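## Task

Pull the carton marked P64 from the line of cartons on the wall shelf and set it down on the desk. Every other carton has to stay exactly where it was, neither moved nor rotated. The robot must not tip over or be left leaning, or the task fails. A result that holds only because the robot is still supporting it does not count. Finish by opening the gripper and backing away.

## Robot and tools

Robot: a Hello Robot Stretch 3 with a single arm. It has a two-wheel base (0.33 m long, 0.34 m wide), a lift that slides up and down a mast, and a telescoping arm that reaches out to the robot's right side. The gripper cannot move forward by itself; you drive the base for that. Turning in place pivots about the point between the drive wheels, 0.05 m behind the front edge. With the arm pulled in and the wrist folded, a turn sweeps a 0.28 m radius; an unfolded level wrist sticks out past that. In scene 1 each finger pad squeezes with only about 25 N, so heavy or slippery cartons may slide out.

Frames: the base frame has its origin on the floor midway between the drive wheels, x forward, y left, z up. hand_pose is reported in this frame, at the point where closed fingertips meet. The odometry frame is the base frame as it was when the scene began; heading runs -3.142 to 3.142, left positive.

execute_actions takes "actions", a list run in order. Each action may hold "robot", "steps" (1 to 450 control steps at 30 per second, default 1) and "until". An action with only "steps" just waits. "robot" is one command, a queue list of up to 8 commands (run one after the other; {"pause_s": n} waits up to 15 s), or {"stop": true}, which brakes everything and clears the queue. A command can contain:
- "base": exactly one of {"translate_m": d}, a straight drive of d metres relative to where the base is when the command starts (forward positive, |d| at most 1), or {"rotate_rad": d}, a turn in place of d radians relative to the current heading (counter-clockwise/left positive, |d| at most 3.2). No sideways motion.
- "joints": absolute targets by name; unnamed joints keep their old targets. lift_m 0 to 1.1 (arm height); arm_m 0 to 0.52 (extension); wrist_yaw_rad -1.345 to 4.42 (0 along the arm, positive toward the front, 3.0 folded over the base); wrist_pitch_rad -1.57 to 0.451 (0 level, negative tips fingers down); wrist_roll_rad -2.911 to 2.911 (0 fingers side by side); gripper_m -0.089 to 0.179 (larger is wider; actual fingertip gap is 0.007 m less when nearly shut, 0.025 m less when wide, zero below 0.007); head_pan_rad -3.953 to 1.73 (0 forward, positive left, -1.57 looks along the arm); head_tilt_rad -1.53 to 0.419 (negative down).
- "contact_limits": {"arm_m": effort percent 1 to 100}, how hard the arm may push before a contact_stop; lower is gentler, too low stops immediately.
A new command acts at once and discards the rest of any older queue. Any invalid number rejects the whole call and nothing runs.

"until" ends an action early. {"robot": {"status": "ended"}} fires once nothing reads moving and no queue runs; you can also test fields such as "lift_m": [">", 0.3] or "base_status": ["!=", "moving"]. {"any": {"status": "ended"}} fires when the first motion or queue ends. Don't wait for exact equality on readings; "done" means within tolerance.

zoom_image: "camera" (head_camera, nav_camera or wrist_camera) and "region" [x0, y0, x1, y1] in pixels of that camera's last image, at most 504x504. head_camera and nav_camera ride on the head and follow pan/tilt; wrist_camera is on the gripper. An empty actions list returns fresh images.

finished_scene: pass "scene" (1 or 2) to end that scene for good; do it only after all motion has stopped and the carton rests on the desk unsupported.

Result lines: base_status shows progress as (travelled of goal); joint_goals and joint_status per joint; status words are moving, done, off_target (resting short, may still push), contact_stop (arm or lift hit something and went slack), time_out, stopped, torque_fault (a wrist servo switched off for 10 s and goes limp). measured_speeds in unit per second. refusals, queue and queue_left, plus "refused:"/"dropped:" lines counting from 0. robot.on_its_own appears when the robot altered a goal, a joint is slack or off, a motor at rest shows unusual effort, or base_tilt has changed by 3 degrees or more. lidar_m: 12 distances from the base origin in 30-degree sectors, 1st ahead, counter-clockwise (4th left, 7th behind, 10th right), scanning a plane 0.17 m up. wrist_depth_mm and head_depth_mm: 7x7 grids of median depth in mm. motor_effort: percent, positive toward higher values, peak in brackets; readings are biased and noisy.

Speed: the base moves fast only when stowed (lift_m under 0.30, arm_m under 0.03, wrist_yaw_rad over 2.54); otherwise 0.10 m/s and 0.63 rad/s.

Gripping: close to a gripper_m below the carton width; to release, open at least 0.02 beyond where the pads first touched. Readings don't prove a hold; check the cameras.

Cautions: fold or unfold the wrist only with lift_m between 0.32 and 0.95, pitch -0.4 and roll near 0; after folding the lift may go down to 0.25. With yaw below -0.4 keep pitch at -0.5 or lower. Pushing against something rigid with the gripper above about 0.45 m can topple the robot, and a repeat push after a contact_stop is riskier. Don't drive while gripping or hooking something fixed. If the base snags or leans, reverse the last move in small steps, free the gripper, and lower lift_m to about 0.2 if still tipped. Avoid drops, slams, knocking neighbouring cartons and long hard pushes that overheat wrist servos. Let everything settle before ending.

Each tool is called after "Request:" in YAML: its name, and indented under it one key for each argument.

## Session

Request:
execute_actions:
  actions: []

Scene clock: 0.00 s.
robot.base_odometry: x=+0.000 y=+0.000 heading=+0.000 (m, m, rad; robot's odometry frame)
robot.turned_by_wheels: +0.000 (rad since the last result)
robot.turned_by_imu: +0.000 (rad since the last result)
robot.base_tilt: forward=-0.5 right=+0.2 (deg)
robot.lidar_m: 1.72 1.89 1.74 2.18 1.95 1.68 1.63 2.25 2.58 2.56 2.10 1.73
robot.head_depth_mm: 1595 1603 1607 1633 1641 1649 1655 / 1633 1633 1647 1648 1671 1673 1694 / 1663 1666 1683 1693 1706 1703 1717 / 1702 1708 1714 1725 1734 1749 1755 / 1725 1726 1742 1747 1757 1783 1780 / 1744 1745 1767 1760 1792 1792 1815 / 1801 1785 1798 1809 1820 1837 1839
robot.base_status: not_commanded
robot.joint_positions: lift_m=+0.492 arm_m=+0.002 wrist_yaw_rad=+3.040 wrist_pitch_rad=-0.383 wrist_roll_rad=-0.015 gripper_m=+0.037 head_pan_rad=-0.019 head_tilt_rad=-0.020
robot.joint_goals: lift_m=+0.492 arm_m=+0.002 wrist_yaw_rad=+3.040 wrist_pitch_rad=-0.383 wrist_roll_rad=-0.015 gripper_m=+0.037 head_pan_rad=-0.019 head_tilt_rad=-0.020
robot.joint_status: lift_m=not_commanded arm_m=not_commanded wrist_yaw_rad=not_commanded wrist_pitch_rad=not_commanded wrist_roll_rad=not_commanded gripper_m=not_commanded head_pan_rad=not_commanded head_tilt_rad=not_commanded
robot.measured_speeds: translate_m=+0.000 rotate_rad=+0.000 lift_m=+0.000 arm_m=+0.000 wrist_yaw_rad=+0.000 wrist_pitch_rad=+0.000 wrist_roll_rad=+0.000 head_pan_rad=+0.000 head_tilt_rad=+0.000
robot: refusals=0 queue=idle queue_left=0
robot.motor_effort: left_wheel=+0 right_wheel=+0 lift_m=+21 arm_m=+0 wrist_yaw_rad=+1 wrist_pitch_rad=+4 wrist_roll_rad=+0 gripper_m=+0 head_pan_rad=-1 head_tilt_rad=+2 (%)
robot.hand_pose: x=+0.0019 y=+0.0807 z=+0.5126 quat_wxyz=(+0.169, +0.695, +0.101, +0.692) (m; robot's base frame)
robot.wrist_depth_mm: - - - - - - - / - - - - - - - / - - - - - - - / - - - - - - - / 920 912 - 916 958 907 904 / 787 771 - 773 772 751 751 / 660 656 - 641 658 651 645
pictures: head_camera (sideways: a quarter turn clockwise sets it upright), nav_camera (sideways: a quarter turn counterclockwise sets it upright), wrist_camera
Images, in order (width x height): head_camera 896x504, nav_camera 672x504, wrist_camera 644x364.

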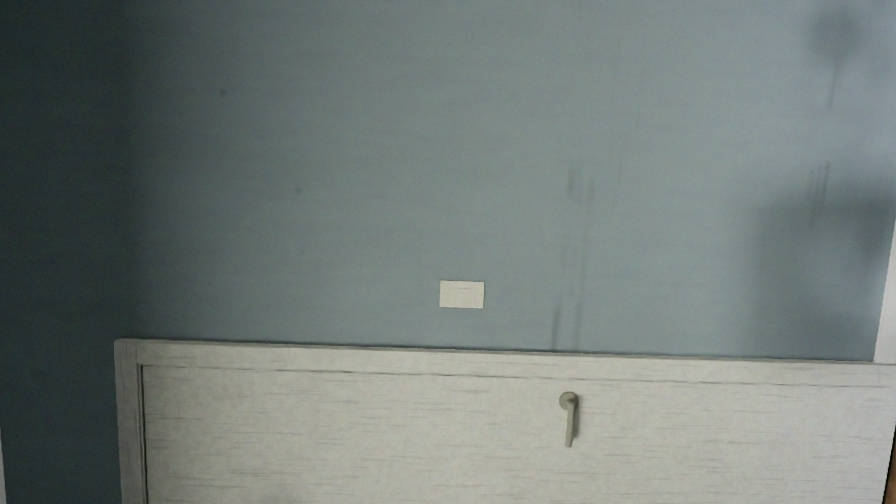

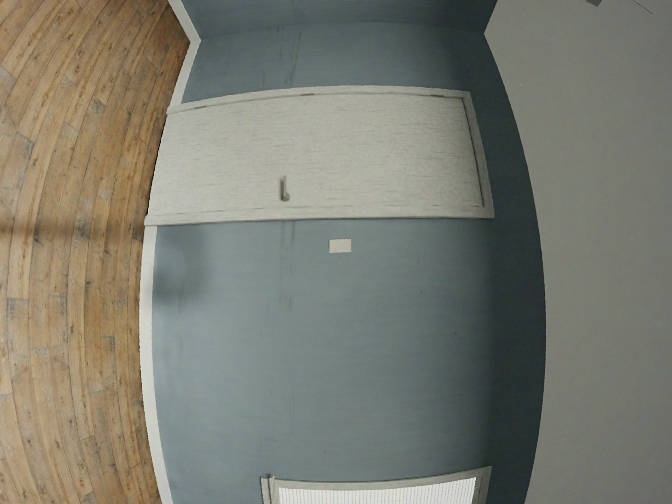

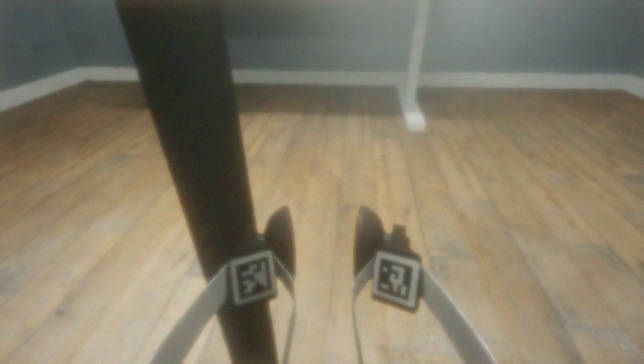

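Request:
execute_actions:
  actions:
    - {"robot":{"joints":{"head_pan_rad":1.5,"head_tilt_rad":-0.3}},"steps":450,"until":{"robot":{"status":"ended"}}}

Request:
execute_actions:
  actions:
    - {"robot":{"joints":{"head_pan_rad":-1.6}},"steps":450,"until":{"robot":{"status":"ended"}}}

Request:
execute_actions:
  actions:
    - {"robot":{"joints":{"head_pan_rad":-3.1}},"steps":450,"until":{"robot":{"status":"ended"}}}

Scene clock: 1.37 s.
robot.base_odometry: x=+0.000 y=+0.000 heading=+0.000 (m, m, rad; robot's odometry frame)
robot.turned_by_wheels: +0.000 (rad since the last result)
robot.turned_by_imu: +0.000 (rad since the last result)
robot.base_tilt: forward=-0.7 right=+0.2 (deg)
robot.lidar_m: 1.72 1.88 1.74 2.17 1.96 1.68 1.62 2.25 2.58 2.56 2.10 1.72
robot.head_depth_mm: 1863 1968 2061 2138 2340 1988 1554 / 1892 1987 2118 1993 2348 1929 1553 / 1918 2007 2140 1977 2370 1974 1535 / 1931 2032 2178 1933 2419 1968 1526 / 1941 2057 2175 1921 2439 1949 1522 / 1960 2073 2211 1894 2516 1928 1517 / 1988 2122 2250 1884 2411 1920 1510
robot.base_status: not_commanded
robot.joint_positions: lift_m=+0.492 arm_m=+0.002 wrist_yaw_rad=+3.040 wrist_pitch_rad=-0.383 wrist_roll_rad=-0.015 gripper_m=+0.037 head_pan_rad=+1.493 head_tilt_rad=-0.296
robot.joint_goals: lift_m=+0.492 arm_m=+0.002 wrist_yaw_rad=+3.040 wrist_pitch_rad=-0.383 wrist_roll_rad=-0.015 gripper_m=+0.037 head_pan_rad=+1.500 head_tilt_rad=-0.300
robot.joint_status: lift_m=not_commanded arm_m=not_commanded wrist_yaw_rad=not_commanded wrist_pitch_rad=not_commanded wrist_roll_rad=not_commanded gripper_m=not_commanded head_pan_rad=done head_tilt_rad=done
robot.measured_speeds: translate_m=+0.000 rotate_rad=+0.000 lift_m=+0.000 arm_m=+0.000 wrist_yaw_rad=+0.000 wrist_pitch_rad=+0.000 wrist_roll_rad=+0.000 head_pan_rad=+0.000 head_tilt_rad=+0.000
robot: refusals=0 queue=done queue_left=0
robot.motor_effort: left_wheel=-1(1) right_wheel=+0(1) lift_m=+21(21) arm_m=+0(0) wrist_yaw_rad=+0(0) wrist_pitch_rad=+4(4) wrist_roll_rad=+0(0) gripper_m=-1(0) head_pan_rad=+4(62) head_tilt_rad=-1(15) (%)
robot.hand_pose: x=+0.0019 y=+0.0807 z=+0.5126 quat_wxyz=(+0.169, +0.695, +0.101, +0.692) (m; robot's base frame)
robot.wrist_depth_mm: - - - - - - - / - - - - - - - / - - - - - - - / - - - - - - - / 926 910 - 923 954 904 898 / 776 765 - 747 762 747 743 / 651 657 - 653 645 640 647
pictures: head_camera (sideways: a quarter turn clockwise sets it upright), nav_camera (sideways: a quarter turn counterclockwise sets it upright), wrist_camera
Images, in order (width x height): head_camera 896x504, nav_camera 672x504, wrist_camera 644x364.

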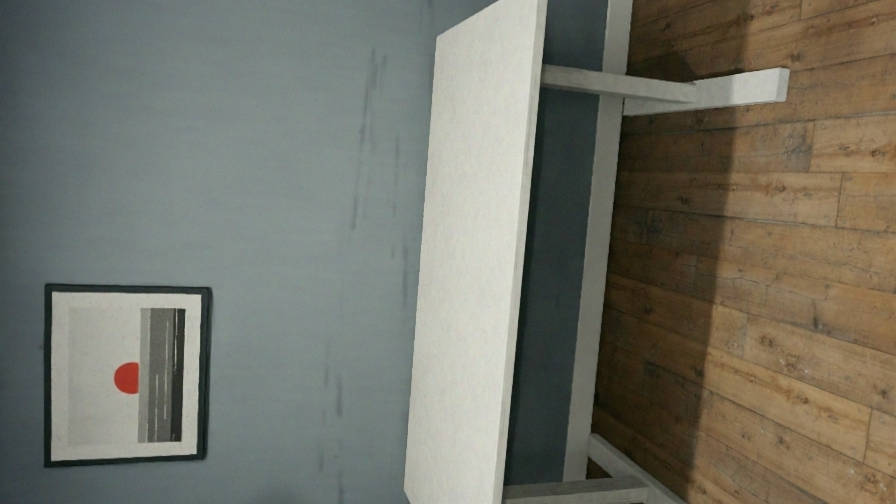

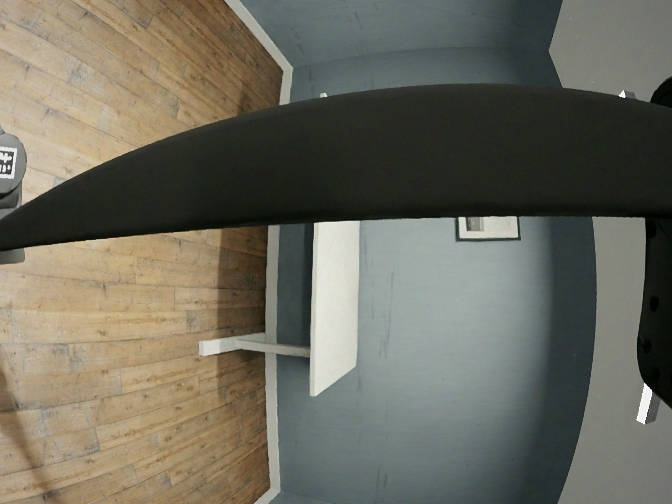

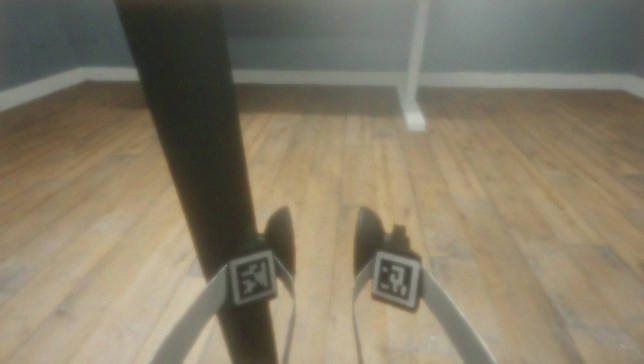

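Scene clock: 3.23 s.
robot.base_odometry: x=+0.000 y=+0.000 heading=+0.000 (m, m, rad; robot's odometry frame)
robot.turned_by_wheels: +0.000 (rad since the last result)
robot.turned_by_imu: +0.000 (rad since the last result)
robot.base_tilt: forward=-0.5 right=+0.1 (deg)
robot.lidar_m: 1.72 1.89 1.73 2.17 1.96 1.69 1.63 2.25 2.58 2.56 2.10 1.73
robot.head_depth_mm: 2190 2285 2380 2600 2682 1986 1556 / 2247 2354 2486 2633 2717 1984 1545 / 2280 2410 2517 2676 2729 1993 1548 / 2321 2456 2562 2734 2725 1957 1540 / 2372 2481 2633 2805 2678 1957 1534 / 2407 2547 2679 2873 2677 1946 1520 / 2450 2587 2746 2935 2651 1933 1518
robot.base_status: not_commanded
robot.joint_positions: lift_m=+0.492 arm_m=+0.002 wrist_yaw_rad=+3.040 wrist_pitch_rad=-0.383 wrist_roll_rad=-0.015 gripper_m=+0.037 head_pan_rad=-1.593 head_tilt_rad=-0.296
robot.joint_goals: lift_m=+0.492 arm_m=+0.002 wrist_yaw_rad=+3.040 wrist_pitch_rad=-0.383 wrist_roll_rad=-0.015 gripper_m=+0.037 head_pan_rad=-1.600 head_tilt_rad=-0.300
robot.joint_status: lift_m=not_commanded arm_m=not_commanded wrist_yaw_rad=not_commanded wrist_pitch_rad=not_commanded wrist_roll_rad=not_commanded gripper_m=not_commanded head_pan_rad=done head_tilt_rad=done
robot.measured_speeds: translate_m=+0.000 rotate_rad=+0.000 lift_m=+0.000 arm_m=+0.000 wrist_yaw_rad=+0.000 wrist_pitch_rad=+0.000 wrist_roll_rad=+0.000 head_pan_rad=+0.000 head_tilt_rad=+0.000
robot: refusals=0 queue=done queue_left=0
robot.motor_effort: left_wheel=-1(0) right_wheel=+1(0) lift_m=+21(21) arm_m=+0(1) wrist_yaw_rad=+1(0) wrist_pitch_rad=+4(4) wrist_roll_rad=+1(0) gripper_m=+0(0) head_pan_rad=-4(60) head_tilt_rad=-2(1) (%)
robot.hand_pose: x=+0.0019 y=+0.0807 z=+0.5126 quat_wxyz=(+0.169, +0.695, +0.101, +0.692) (m; robot's base frame)
robot.wrist_depth_mm: - - - - - - - / - - - - - - - / - - - - - - - / - - - - - - - / 937 919 - 913 941 900 921 / 763 763 - 765 765 756 761 / 659 666 - 644 649 650 642
pictures: head_camera (sideways: a quarter turn clockwise sets it upright), nav_camera (sideways: a quarter turn counterclockwise sets it upright), wrist_camera
Images, in order (width x height): head_camera 896x504, nav_camera 672x504, wrist_camera 644x364.

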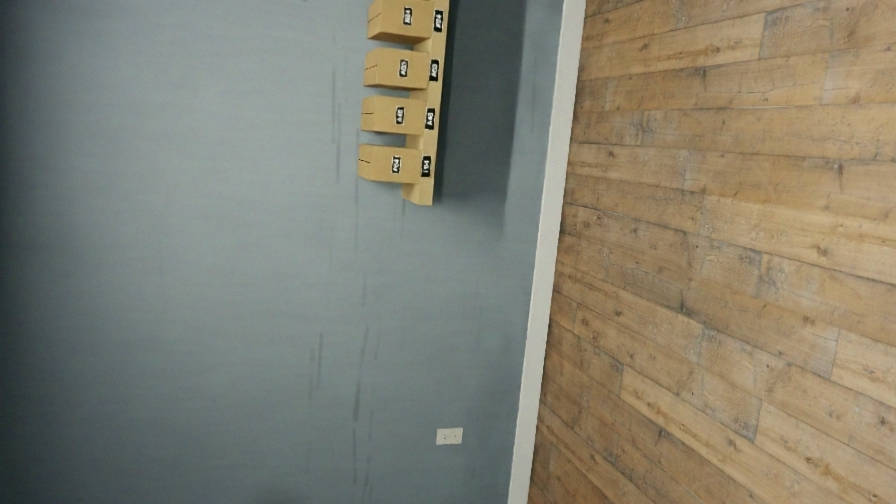

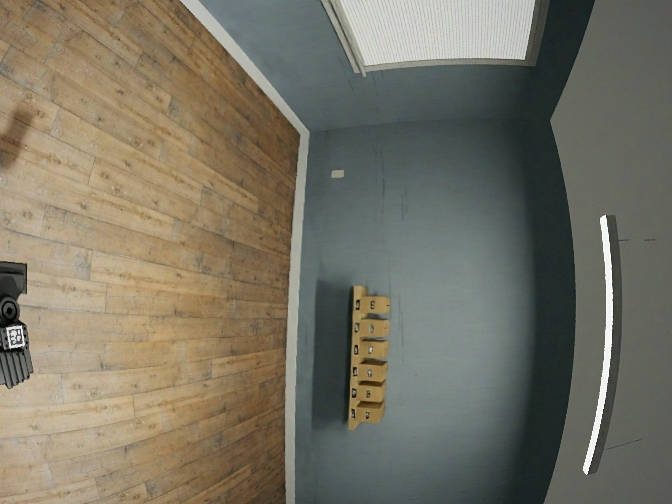

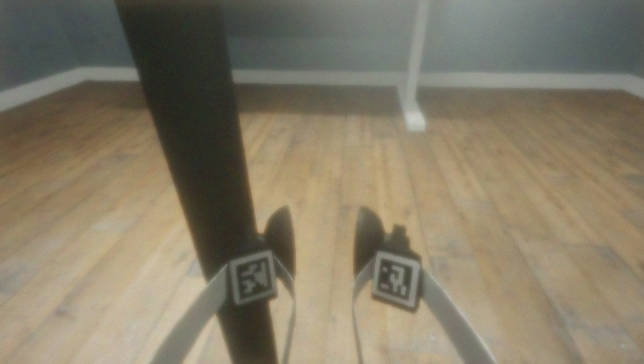

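Scene clock: 4.50 s.
robot.base_odometry: x=+0.000 y=+0.000 heading=+0.000 (m, m, rad; robot's odometry frame)
robot.turned_by_wheels: +0.000 (rad since the last result)
robot.turned_by_imu: +0.000 (rad since the last result)
robot.base_tilt: forward=-0.7 right=+0.0 (deg)
robot.lidar_m: 1.72 1.89 1.74 2.18 1.96 1.68 1.62 2.25 2.57 2.56 2.09 1.72
robot.head_depth_mm: 1719 1800 1907 1993 1829 1860 1561 / 1770 1854 1956 2034 2032 1882 1551 / 1807 1908 2005 2097 1998 1919 1542 / 1853 1955 2074 2129 2201 1955 1524 / 1902 2021 2127 2210 2095 1943 1532 / 1934 2055 2174 2333 2432 1957 1519 / 1998 2134 2239 2413 2505 1926 1512
robot.base_status: not_commanded
robot.joint_positions: lift_m=+0.492 arm_m=+0.002 wrist_yaw_rad=+3.040 wrist_pitch_rad=-0.383 wrist_roll_rad=-0.015 gripper_m=+0.037 head_pan_rad=-3.093 head_tilt_rad=-0.296
robot.joint_goals: lift_m=+0.492 arm_m=+0.002 wrist_yaw_rad=+3.040 wrist_pitch_rad=-0.383 wrist_roll_rad=-0.015 gripper_m=+0.037 head_pan_rad=-3.100 head_tilt_rad=-0.300
robot.joint_status: lift_m=not_commanded arm_m=not_commanded wrist_yaw_rad=not_commanded wrist_pitch_rad=not_commanded wrist_roll_rad=not_commanded gripper_m=not_commanded head_pan_rad=done head_tilt_rad=done
robot.measured_speeds: translate_m=+0.000 rotate_rad=+0.000 lift_m=+0.000 arm_m=+0.000 wrist_yaw_rad=+0.000 wrist_pitch_rad=+0.000 wrist_roll_rad=+0.000 head_pan_rad=+0.000 head_tilt_rad=+0.000
robot: refusals=0 queue=done queue_left=0
robot.motor_effort: left_wheel=+0(0) right_wheel=+0(0) lift_m=+21(21) arm_m=+0(0) wrist_yaw_rad=+1(0) wrist_pitch_rad=+4(4) wrist_roll_rad=+0(0) gripper_m=-1(0) head_pan_rad=-6(60) head_tilt_rad=-1(2) (%)
robot.hand_pose: x=+0.0019 y=+0.0807 z=+0.5126 quat_wxyz=(+0.169, +0.695, +0.101, +0.692) (m; robot's base frame)
robot.wrist_depth_mm: - - - - - - - / - - - - - - - / - - - - - - - / - - - - - - - / 924 918 - 903 975 908 909 / 772 751 - 763 759 752 758 / 664 652 - 647 644 649 648
pictures: head_camera (sideways: a quarter turn clockwise sets it upright), nav_camera (sideways: a quarter turn counterclockwise sets it upright), wrist_camera
Images, in order (width x height): head_camera 896x504, nav_camera 672x504, wrist_camera 644x364.

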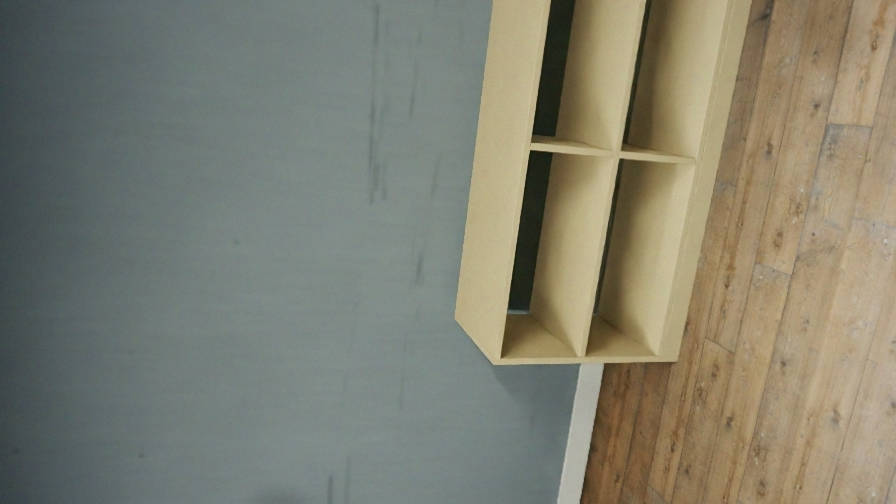

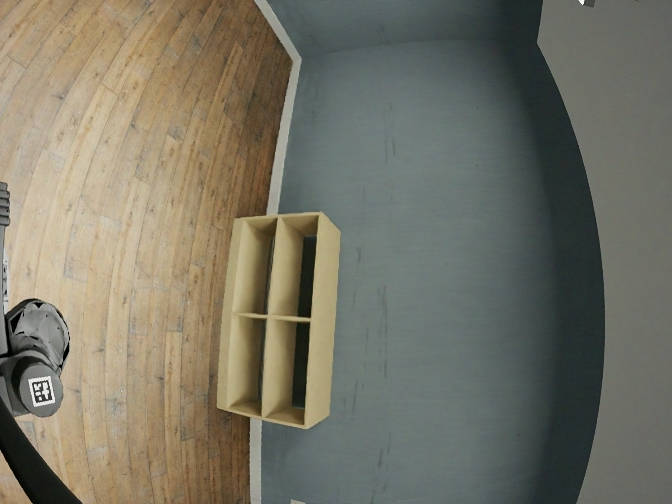

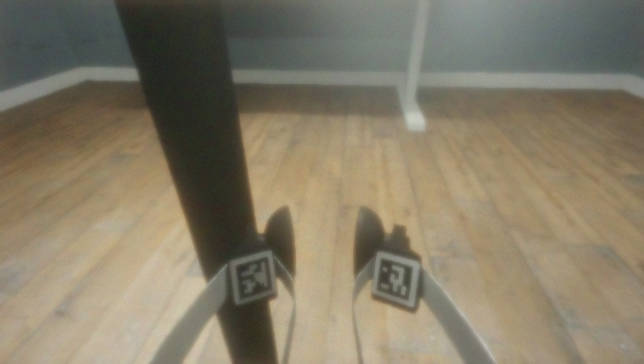

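Request:
execute_actions:
  actions:
    - {"robot":[{"joints":{"head_pan_rad":-0.3,"head_tilt_rad":-0.45,"lift_m":0.27},"base":{"rotate_rad":-1.76}},{"base":{"translate_m":1.0}}],"steps":450,"until":{"robot":{"status":"ended"}}}

Scene clock: 13.00 s.
robot.base_odometry: x=-0.188 y=-0.982 heading=-1.760 (m, m, rad; robot's odometry frame)
robot.turned_by_wheels: -1.760 (rad since the last result)
robot.turned_by_imu: -1.736 (rad since the last result)
robot.base_tilt: forward=-0.6 right=+0.1 (deg)
robot.lidar_m: 1.57 1.63 1.78 1.72 1.78 2.42 2.72 2.87 1.84 1.65 2.11 1.63
robot.head_depth_mm: 1510 1644 1805 2027 2145 1698 1375 / 1465 1604 1685 1930 2078 1686 1366 / 1424 1549 1617 1863 2007 1676 1365 / 1386 1500 1576 1578 1981 1662 1357 / 1349 1460 1546 1464 1895 1659 1360 / 1317 1420 1491 1447 1844 1643 1343 / 1279 1383 1466 1368 1798 1633 1343
robot.base_status: done (translate_m +1.0000 of +1.0000)
robot.joint_positions: lift_m=+0.271 arm_m=+0.002 wrist_yaw_rad=+3.040 wrist_pitch_rad=-0.384 wrist_roll_rad=-0.015 gripper_m=+0.037 head_pan_rad=-0.307 head_tilt_rad=-0.446
robot.joint_goals: lift_m=+0.270 arm_m=+0.002 wrist_yaw_rad=+3.040 wrist_pitch_rad=-0.384 wrist_roll_rad=-0.015 gripper_m=+0.037 head_pan_rad=-0.300 head_tilt_rad=-0.450
robot.joint_status: lift_m=done arm_m=not_commanded wrist_yaw_rad=not_commanded wrist_pitch_rad=not_commanded wrist_roll_rad=not_commanded gripper_m=not_commanded head_pan_rad=done head_tilt_rad=done
robot.measured_speeds: translate_m=+0.000 rotate_rad=+0.000 lift_m=+0.000 arm_m=+0.000 wrist_yaw_rad=+0.000 wrist_pitch_rad=+0.000 wrist_roll_rad=+0.000 head_pan_rad=+0.000 head_tilt_rad=+0.000
robot: refusals=0 queue=done queue_left=0
robot.motor_effort: left_wheel=+1(10) right_wheel=-2(8) lift_m=+12(23) arm_m=-1(0) wrist_yaw_rad=+1(0) wrist_pitch_rad=+5(4) wrist_roll_rad=+0(0) gripper_m=+0(0) head_pan_rad=+4(64) head_tilt_rad=-2(13) (%)
robot.hand_pose: x=+0.0019 y=+0.0806 z=+0.2909 quat_wxyz=(+0.169, +0.695, +0.101, +0.692) (m; robot's base frame)
robot.wrist_depth_mm: - - - - - - - / - - - - - - - / - - - - 973 997 964 / 750 752 740 748 736 730 735 / 595 600 - 591 605 582 580 / 496 506 - 510 496 485 485 / 438 - - - 417 419 422
pictures: head_camera (sideways: a quarter turn clockwise sets it upright), nav_camera (sideways: a quarter turn counterclockwise sets it upright), wrist_camera
Images, in order (width x height): head_camera 896x504, nav_camera 672x504, wrist_camera 644x364.

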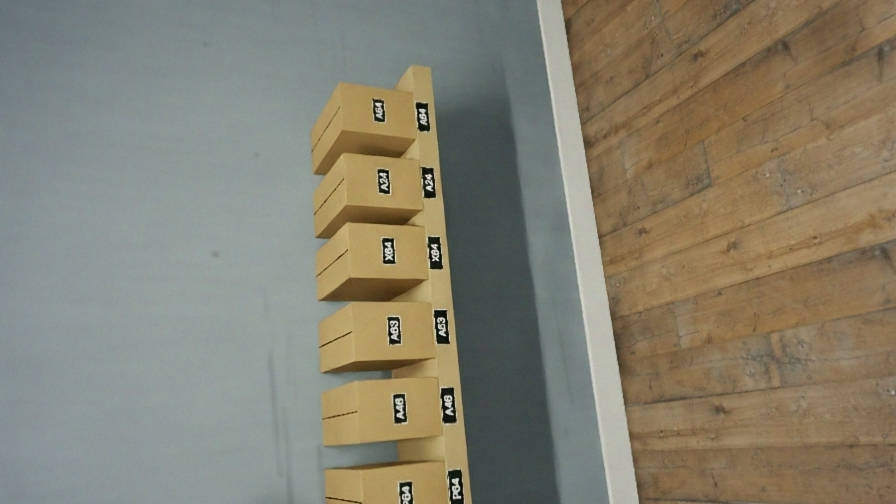

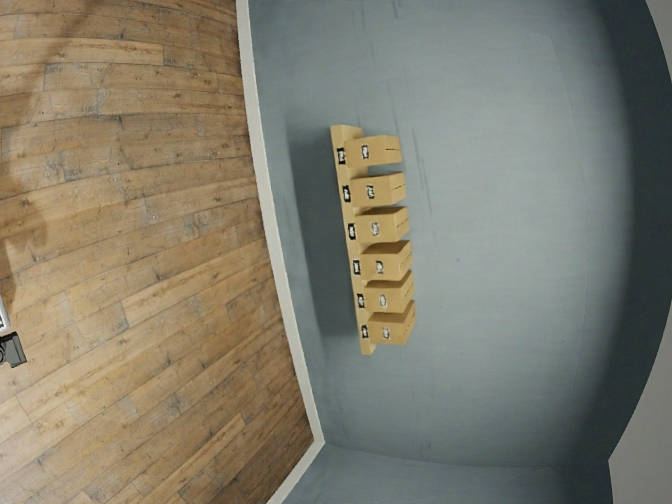

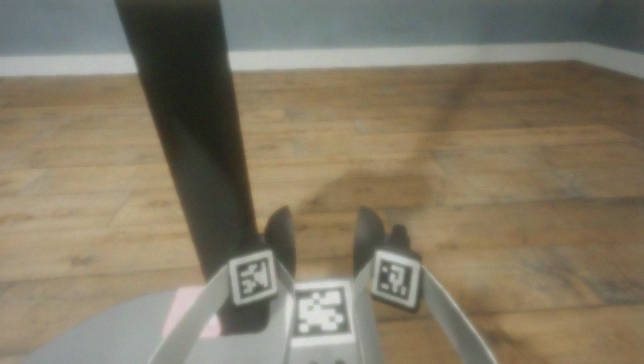

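Request:
execute_actions:
  actions:
    - {"robot":[{"base":{"translate_m":0.7}},{"base":{"rotate_rad":1.59}},{"base":{"translate_m":0.15},"joints":{"lift_m":0.7,"head_pan_rad":-1.57,"head_tilt_rad":-0.6}},{"joints":{"wrist_yaw_rad":0,"gripper_m":0.17}},{"joints":{"wrist_pitch_rad":0}}],"steps":450,"until":{"robot":{"status":"ended"}}}

Scene clock: 28.10 s.
robot.base_odometry: x=-0.172 y=-1.695 heading=-0.170 (m, m, rad; robot's odometry frame)
robot.turned_by_wheels: +1.590 (rad since the last result)
robot.turned_by_imu: +1.581 (rad since the last result)
robot.base_tilt: forward=-0.6 right=+0.0 (deg)
robot.lidar_m: 1.56 1.63 2.27 3.36 2.81 2.03 2.18 1.22 0.91 0.88 0.92 1.27
robot.head_depth_mm: 718 792 883 757 801 1367 1256 / 720 798 890 822 839 1382 1241 / 726 804 890 750 816 1370 1271 / 731 810 903 982 856 1370 1298 / 736 816 910 1032 1196 1386 1229 / 739 819 918 1041 1205 1386 1236 / 742 821 923 1056 1218 1382 1231
robot.base_status: done (translate_m +0.1500 of +0.1500)
robot.joint_positions: lift_m=+0.699 arm_m=+0.002 wrist_yaw_rad=+0.002 wrist_pitch_rad=-0.350 wrist_roll_rad=-0.015 gripper_m=+0.170 head_pan_rad=-1.563 head_tilt_rad=-0.593
robot.joint_goals: lift_m=+0.700 arm_m=+0.002 wrist_yaw_rad=+0.000 wrist_pitch_rad=+0.000 wrist_roll_rad=-0.015 gripper_m=+0.170 head_pan_rad=-1.570 head_tilt_rad=-0.600
robot.joint_status: lift_m=done arm_m=not_commanded wrist_yaw_rad=done wrist_pitch_rad=moving wrist_roll_rad=not_commanded gripper_m=done head_pan_rad=done head_tilt_rad=done
robot.measured_speeds: translate_m=+0.000 rotate_rad=+0.000 lift_m=+0.000 arm_m=+0.000 wrist_yaw_rad=+0.000 wrist_pitch_rad=+0.504 wrist_roll_rad=+0.000 head_pan_rad=+0.000 head_tilt_rad=+0.000
robot: refusals=0 queue=running queue_left=0
robot.motor_effort: left_wheel=-3(10) right_wheel=+3(12) lift_m=+29(30) arm_m=-1(0) wrist_yaw_rad=-2(2) wrist_pitch_rad=+7(9) wrist_roll_rad=+0(0) gripper_m=+0(100) head_pan_rad=-5(62) head_tilt_rad=-3(13) (%)
robot.hand_pose: x=-0.0210 y=-0.3793 z=+0.7278 quat_wxyz=(+0.702, +0.125, -0.691, -0.122) (m; robot's base frame)
robot.wrist_depth_mm: 593 584 568 347 339 330 333 / 630 633 618 375 372 356 360 / 702 690 682 399 390 383 383 / 766 759 742 725 727 711 704 / 849 822 833 819 796 789 793 / 939 955 949 918 903 907 873 / 896 880 892 890 883 866 857
pictures: head_camera (sideways: a quarter turn clockwise sets it upright), nav_camera (sideways: a quarter turn counterclockwise sets it upright), wrist_camera
Images, in order (width x height): head_camera 896x504, nav_camera 672x504, wrist_camera 644x364.

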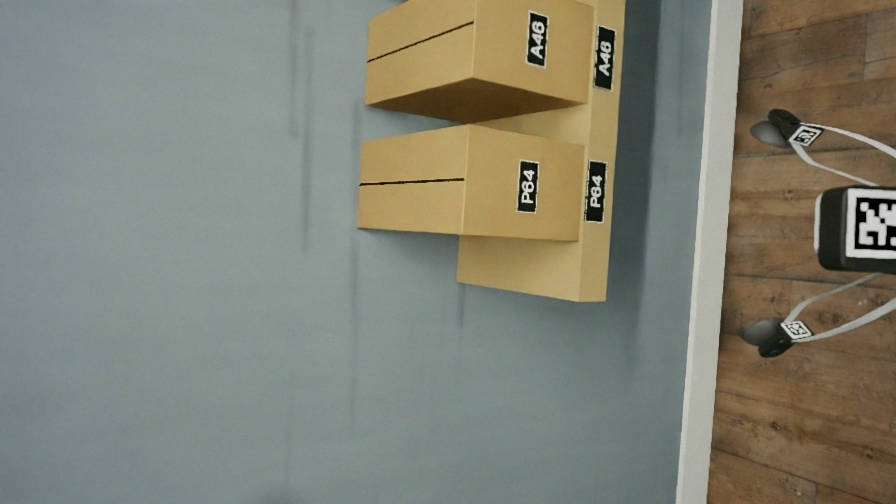

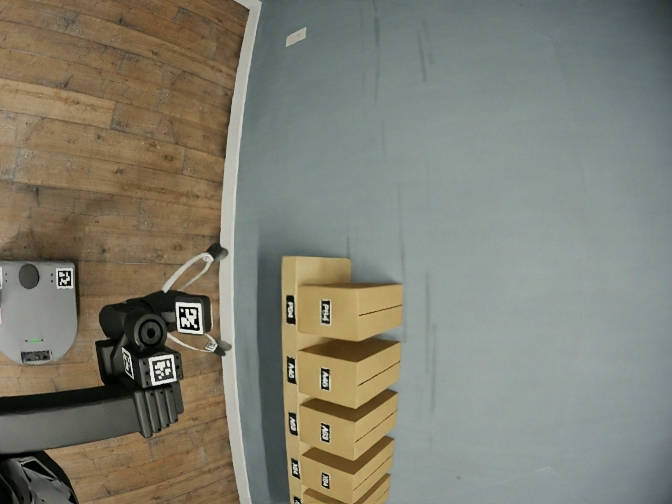

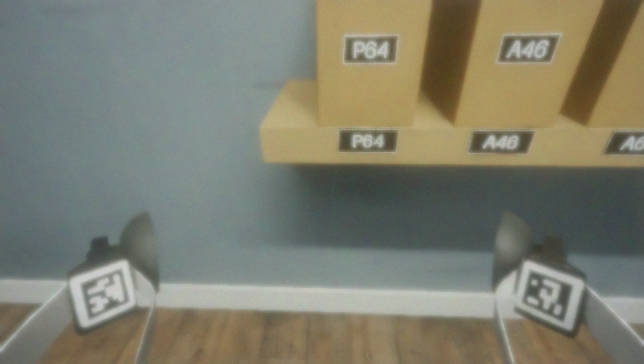

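Request:
execute_actions:
  actions:
    - {"robot":[{"base":{"rotate_rad":-0.05}},{"base":{"translate_m":-0.02},"joints":{"arm_m":0.12,"lift_m":0.72}}],"steps":450,"until":{"robot":{"status":"ended"}}}

Scene clock: 31.30 s.
robot.base_odometry: x=-0.191 y=-1.691 heading=-0.220 (m, m, rad; robot's odometry frame)
robot.turned_by_wheels: -0.050 (rad since the last result)
robot.turned_by_imu: -0.049 (rad since the last result)
robot.base_tilt: forward=-0.7 right=+0.1 (deg)
robot.lidar_m: 1.59 1.64 2.19 3.38 2.79 2.02 2.16 1.29 0.92 0.88 0.90 1.21
robot.head_depth_mm: 727 805 901 802 831 1363 - / 727 805 898 784 825 1333 - / 730 808 903 816 834 1331 - / 728 808 888 759 824 1365 1214 / 730 809 907 1010 1140 1376 1242 / 730 809 905 1029 1192 1371 1240 / 729 808 906 1029 1192 1373 1228
robot.base_status: done (translate_m -0.0200 of -0.0200)
robot.joint_positions: lift_m=+0.719 arm_m=+0.120 wrist_yaw_rad=+0.001 wrist_pitch_rad=-0.026 wrist_roll_rad=-0.015 gripper_m=+0.170 head_pan_rad=-1.563 head_tilt_rad=-0.593
robot.joint_goals: lift_m=+0.720 arm_m=+0.120 wrist_yaw_rad=+0.000 wrist_pitch_rad=+0.000 wrist_roll_rad=-0.015 gripper_m=+0.170 head_pan_rad=-1.570 head_tilt_rad=-0.600
robot.joint_status: lift_m=done arm_m=done wrist_yaw_rad=done wrist_pitch_rad=done wrist_roll_rad=not_commanded gripper_m=done head_pan_rad=done head_tilt_rad=done
robot.measured_speeds: translate_m=+0.000 rotate_rad=+0.000 lift_m=+0.000 arm_m=+0.000 wrist_yaw_rad=+0.000 wrist_pitch_rad=+0.000 wrist_roll_rad=+0.000 head_pan_rad=+0.000 head_tilt_rad=+0.000
robot: refusals=0 queue=done queue_left=0
robot.motor_effort: left_wheel=+1(5) right_wheel=-2(6) lift_m=+29(30) arm_m=+1(1) wrist_yaw_rad=-1(2) wrist_pitch_rad=+8(10) wrist_roll_rad=+0(0) gripper_m=+0(0) head_pan_rad=-5(6) head_tilt_rad=-3(3) (%)
robot.hand_pose: x=-0.0213 y=-0.5203 z=+0.8275 quat_wxyz=(+0.713, +0.010, -0.701, -0.009) (m; robot's base frame)
robot.wrist_depth_mm: 480 475 479 476 481 476 480 / 492 489 496 496 493 488 495 / 502 508 504 331 429 312 306 / 526 529 526 269 291 271 278 / 552 543 549 280 291 279 287 / 572 578 365 293 327 294 297 / 601 601 301 299 300 300 302
pictures: head_camera (sideways: a quarter turn clockwise sets it upright), nav_camera (sideways: a quarter turn counterclockwise sets it upright), wrist_camera
Images, in order (width x height): head_camera 896x504, nav_camera 672x504, wrist_camera 644x364.

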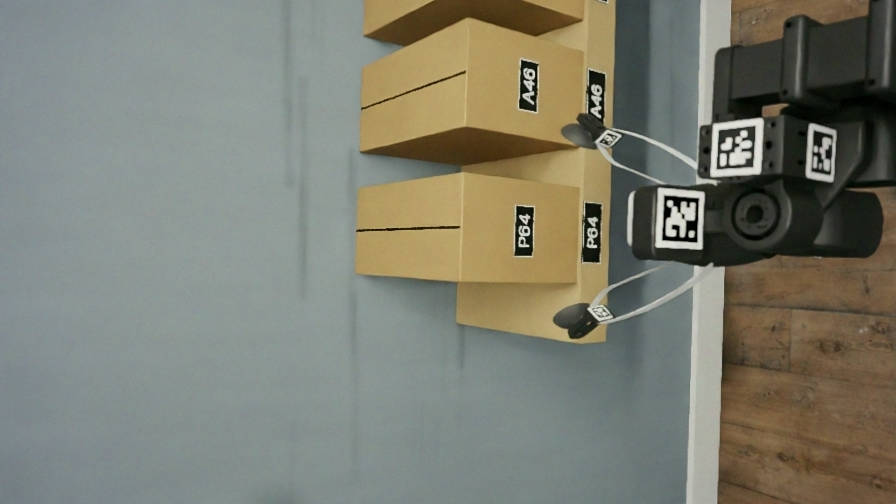

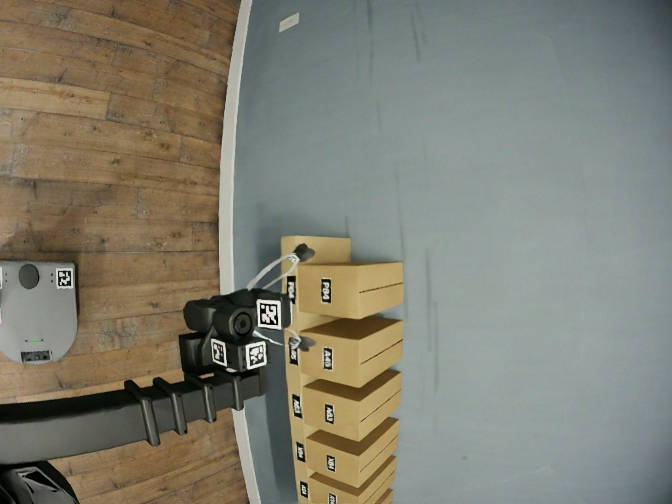

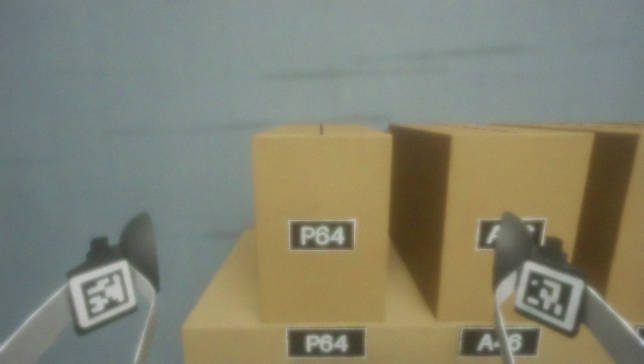

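Request:
execute_actions:
  actions:
    - {"robot":{"base":{"translate_m":0.01},"joints":{"arm_m":0.235}},"steps":450,"until":{"robot":{"status":"ended"}}}

Scene clock: 33.37 s.
robot.base_odometry: x=-0.181 y=-1.693 heading=-0.220 (m, m, rad; robot's odometry frame)
robot.turned_by_wheels: +0.000 (rad since the last result)
robot.turned_by_imu: +0.001 (rad since the last result)
robot.base_tilt: forward=-0.6 right=+0.0 (deg)
robot.lidar_m: 1.57 1.63 2.18 3.39 2.79 2.03 2.17 1.28 0.92 0.88 0.90 1.21
robot.head_depth_mm: 725 802 903 787 833 1389 - / 728 804 897 784 805 - 1235 / 730 806 889 812 804 1398 1249 / 729 809 889 773 828 1373 1240 / 731 807 905 1011 1152 1370 1237 / 730 809 904 1030 1188 1373 1238 / 730 805 909 1031 1196 1367 1228
robot.base_status: done (translate_m +0.0100 of +0.0100)
robot.joint_positions: lift_m=+0.719 arm_m=+0.235 wrist_yaw_rad=+0.001 wrist_pitch_rad=-0.026 wrist_roll_rad=-0.015 gripper_m=+0.170 head_pan_rad=-1.563 head_tilt_rad=-0.593
robot.joint_goals: lift_m=+0.720 arm_m=+0.235 wrist_yaw_rad=+0.000 wrist_pitch_rad=+0.000 wrist_roll_rad=-0.015 gripper_m=+0.170 head_pan_rad=-1.570 head_tilt_rad=-0.600
robot.joint_status: lift_m=done arm_m=done wrist_yaw_rad=done wrist_pitch_rad=done wrist_roll_rad=not_commanded gripper_m=done head_pan_rad=done head_tilt_rad=done
robot.measured_speeds: translate_m=+0.000 rotate_rad=+0.000 lift_m=+0.000 arm_m=+0.000 wrist_yaw_rad=+0.000 wrist_pitch_rad=+0.000 wrist_roll_rad=+0.000 head_pan_rad=+0.000 head_tilt_rad=+0.000
robot: refusals=0 queue=done queue_left=0
robot.motor_effort: left_wheel=+1(5) right_wheel=-2(4) lift_m=+28(29) arm_m=+2(3) wrist_yaw_rad=-1(1) wrist_pitch_rad=+8(8) wrist_roll_rad=+0(0) gripper_m=+0(0) head_pan_rad=-5(4) head_tilt_rad=-2(3) (%)
robot.hand_pose: x=-0.0213 y=-0.6353 z=+0.8275 quat_wxyz=(+0.713, +0.010, -0.701, -0.009) (m; robot's base frame)
robot.wrist_depth_mm: 371 368 370 371 369 375 374 / 381 383 387 381 384 384 387 / 395 398 397 324 345 304 303 / 411 411 153 152 152 198 153 / 427 426 160 159 158 213 158 / 445 444 167 165 164 231 165 / 468 465 174 171 172 206 173
pictures: head_camera (sideways: a quarter turn clockwise sets it upright), nav_camera (sideways: a quarter turn counterclockwise sets it upright), wrist_camera
Images, in order (width x height): head_camera 896x504, nav_camera 672x504, wrist_camera 644x364.

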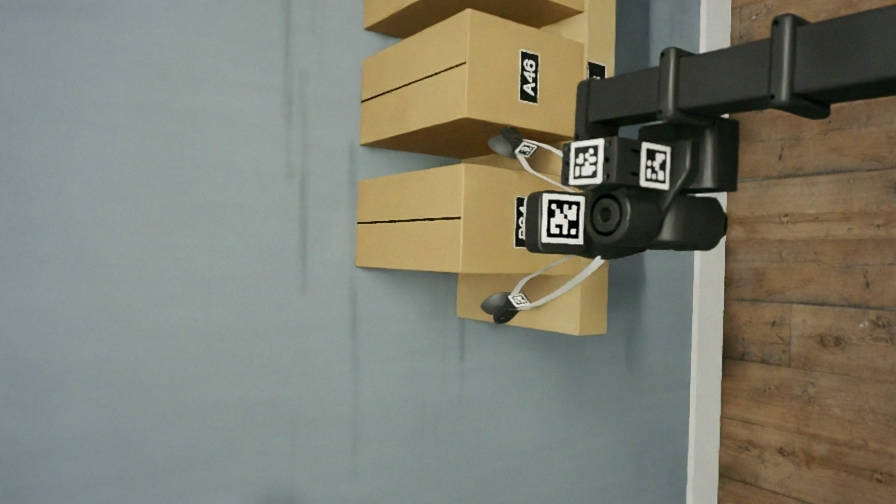

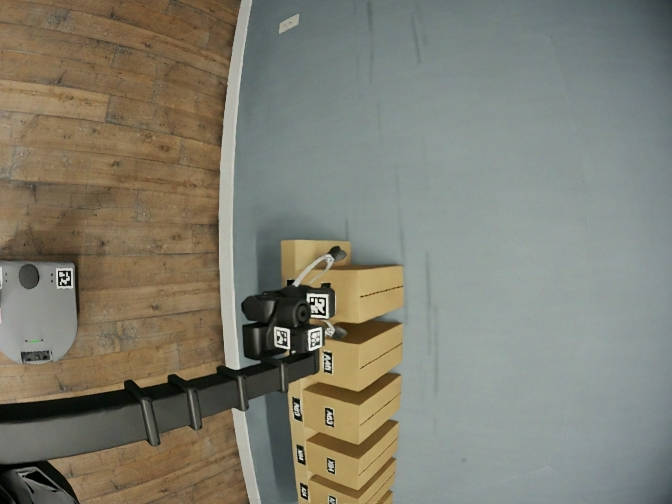

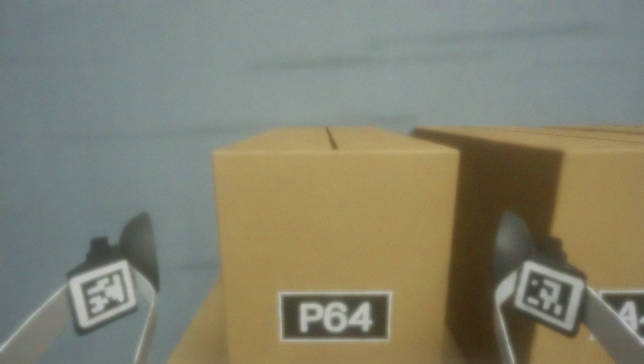

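Request:
execute_actions:
  actions:
    - {"robot":[{"joints":{"gripper_m":0.15}},{"joints":{"arm_m":0.3}}],"steps":450,"until":{"robot":{"status":"ended"}}}

Scene clock: 35.83 s.
robot.base_odometry: x=-0.181 y=-1.693 heading=-0.220 (m, m, rad; robot's odometry frame)
robot.turned_by_wheels: +0.000 (rad since the last result)
robot.turned_by_imu: +0.000 (rad since the last result)
robot.base_tilt: forward=-0.6 right=-0.1 (deg)
robot.lidar_m: 1.58 1.62 2.17 3.39 2.81 2.02 2.17 1.29 0.92 0.88 0.91 1.21
robot.head_depth_mm: 727 804 906 789 835 1367 1291 / 727 807 901 785 - 1376 1246 / 728 810 899 834 - 1375 1251 / 729 808 891 776 856 1376 1252 / 731 809 909 1010 1137 1378 1247 / 731 809 906 1025 1196 1376 1235 / 732 810 907 1032 1192 1379 1228
robot.base_status: done (translate_m +0.0100 of +0.0100)
robot.joint_positions: lift_m=+0.719 arm_m=+0.299 wrist_yaw_rad=-0.003 wrist_pitch_rad=-0.035 wrist_roll_rad=-0.015 gripper_m=+0.151 head_pan_rad=-1.563 head_tilt_rad=-0.593
robot.joint_goals: lift_m=+0.720 arm_m=+0.300 wrist_yaw_rad=+0.000 wrist_pitch_rad=+0.000 wrist_roll_rad=-0.015 gripper_m=+0.150 head_pan_rad=-1.570 head_tilt_rad=-0.600
robot.joint_status: lift_m=done arm_m=done wrist_yaw_rad=done wrist_pitch_rad=done wrist_roll_rad=not_commanded gripper_m=done head_pan_rad=done head_tilt_rad=done
robot.measured_speeds: translate_m=+0.000 rotate_rad=+0.000 lift_m=+0.000 arm_m=+0.000 wrist_yaw_rad=+0.000 wrist_pitch_rad=+0.000 wrist_roll_rad=+0.000 head_pan_rad=+0.000 head_tilt_rad=+0.000
robot: refusals=0 queue=done queue_left=0
robot.motor_effort: left_wheel=-1(1) right_wheel=+1(2) lift_m=+28(29) arm_m=+10(8) wrist_yaw_rad=+4(4) wrist_pitch_rad=+10(10) wrist_roll_rad=+0(0) gripper_m=-31(100) head_pan_rad=-4(4) head_tilt_rad=-2(3) (%)
robot.hand_pose: x=-0.0222 y=-0.6990 z=+0.8252 quat_wxyz=(+0.713, +0.012, -0.701, -0.014) (m; robot's base frame)
robot.wrist_depth_mm: 308 311 309 311 313 316 314 / 322 320 324 324 324 324 325 / 336 336 331 260 299 246 241 / 348 107 94 94 94 95 131 / 358 97 97 97 97 97 132 / 372 101 101 101 101 101 121 / 396 389 105 105 106 108 139
pictures: head_camera (sideways: a quarter turn clockwise sets it upright), nav_camera (sideways: a quarter turn counterclockwise sets it upright), wrist_camera
Images, in order (width x height): head_camera 896x504, nav_camera 672x504, wrist_camera 644x364.

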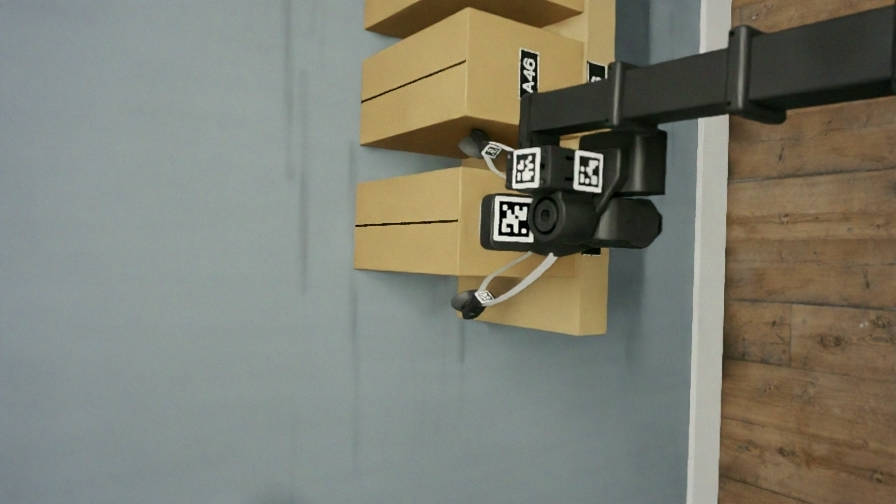

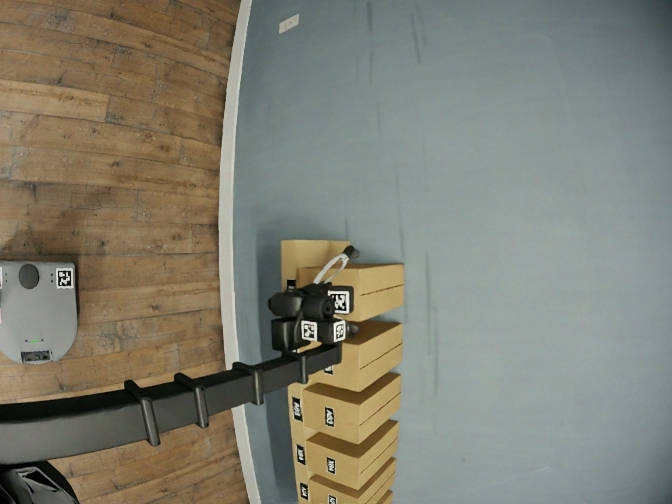

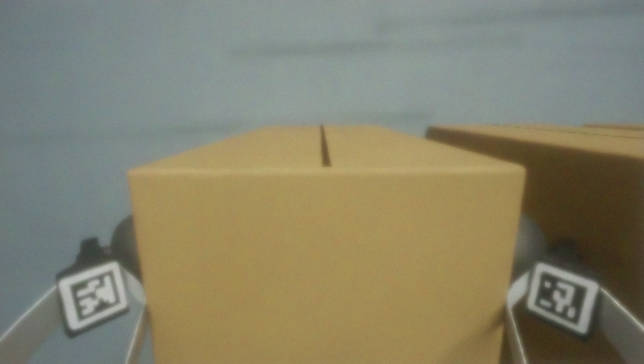

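Request:
execute_actions:
  actions:
    - {"robot":[{"joints":{"arm_m":0.265}},{"joints":{"gripper_m":0.07}},{"joints":{"lift_m":0.75}},{"pause_s":1}],"steps":450,"until":{"robot":{"status":"ended"}}}

Scene clock: 40.07 s.
robot.base_odometry: x=-0.181 y=-1.693 heading=-0.220 (m, m, rad; robot's odometry frame)
robot.turned_by_wheels: +0.000 (rad since the last result)
robot.turned_by_imu: +0.001 (rad since the last result)
robot.base_tilt: forward=-0.6 right=+0.0 (deg)
robot.lidar_m: 1.57 1.62 2.17 3.40 2.80 2.03 2.17 1.29 0.92 0.88 0.90 1.21
robot.head_depth_mm: 725 802 898 788 830 1370 - / 727 805 895 783 - 1384 1240 / 728 804 886 817 - 1380 1245 / 728 808 888 750 853 1373 1241 / 730 806 904 1009 1136 1374 1237 / 732 810 905 1031 1187 1376 1233 / 729 811 907 1032 1195 1376 1231
robot.base_status: done (translate_m +0.0100 of +0.0100)
robot.joint_positions: lift_m=+0.749 arm_m=+0.265 wrist_yaw_rad=+0.000 wrist_pitch_rad=-0.031 wrist_roll_rad=-0.015 gripper_m=+0.073 head_pan_rad=-1.563 head_tilt_rad=-0.593
robot.joint_goals: lift_m=+0.750 arm_m=+0.265 wrist_yaw_rad=+0.000 wrist_pitch_rad=+0.000 wrist_roll_rad=-0.015 gripper_m=+0.070 head_pan_rad=-1.570 head_tilt_rad=-0.600
robot.joint_status: lift_m=done arm_m=done wrist_yaw_rad=done wrist_pitch_rad=done wrist_roll_rad=not_commanded gripper_m=off_target head_pan_rad=done head_tilt_rad=done
robot.measured_speeds: translate_m=+0.000 rotate_rad=+0.000 lift_m=+0.000 arm_m=+0.000 wrist_yaw_rad=+0.000 wrist_pitch_rad=+0.000 wrist_roll_rad=+0.000 head_pan_rad=+0.000 head_tilt_rad=+0.000
robot: refusals=0 queue=done queue_left=0
robot.motor_effort: left_wheel=+1(1) right_wheel=-1(2) lift_m=+29(32) arm_m=-1(14) wrist_yaw_rad=+0(4) wrist_pitch_rad=+9(10) wrist_roll_rad=+0(0) gripper_m=-100(100) head_pan_rad=-4(5) head_tilt_rad=-2(2) (%)
robot.hand_pose: x=-0.0215 y=-0.6654 z=+0.8562 quat_wxyz=(+0.713, +0.011, -0.701, -0.011) (m; robot's base frame)
robot.wrist_depth_mm: 342 340 343 341 342 342 343 / 354 357 355 354 356 356 357 / 366 364 366 371 371 365 370 / 380 383 126 125 125 214 207 / 396 394 128 127 126 174 140 / 412 - 130 130 129 - 134 / 428 430 133 132 131 200 138
pictures: head_camera (sideways: a quarter turn clockwise sets it upright), nav_camera (sideways: a quarter turn counterclockwise sets it upright), wrist_camera
Images, in order (width x height): head_camera 896x504, nav_camera 672x504, wrist_camera 644x364.

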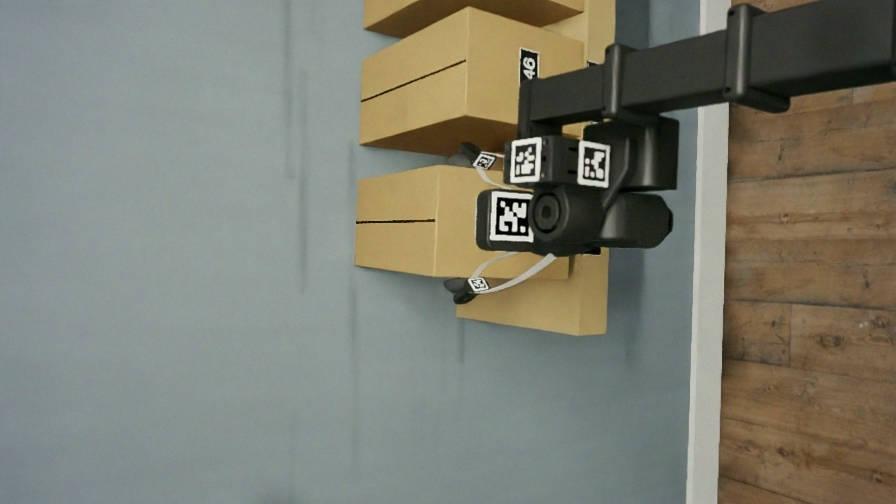

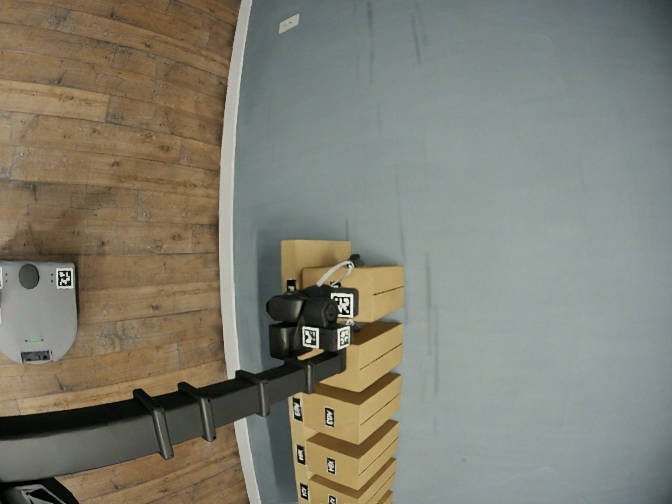

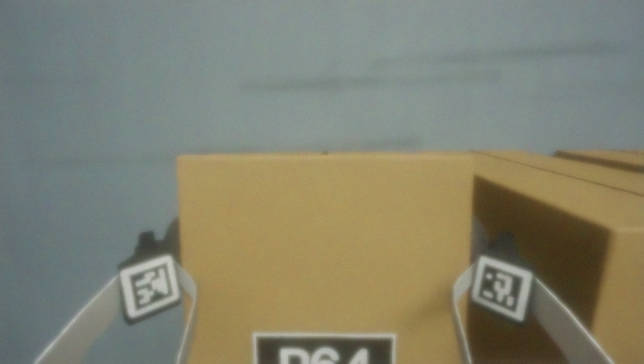

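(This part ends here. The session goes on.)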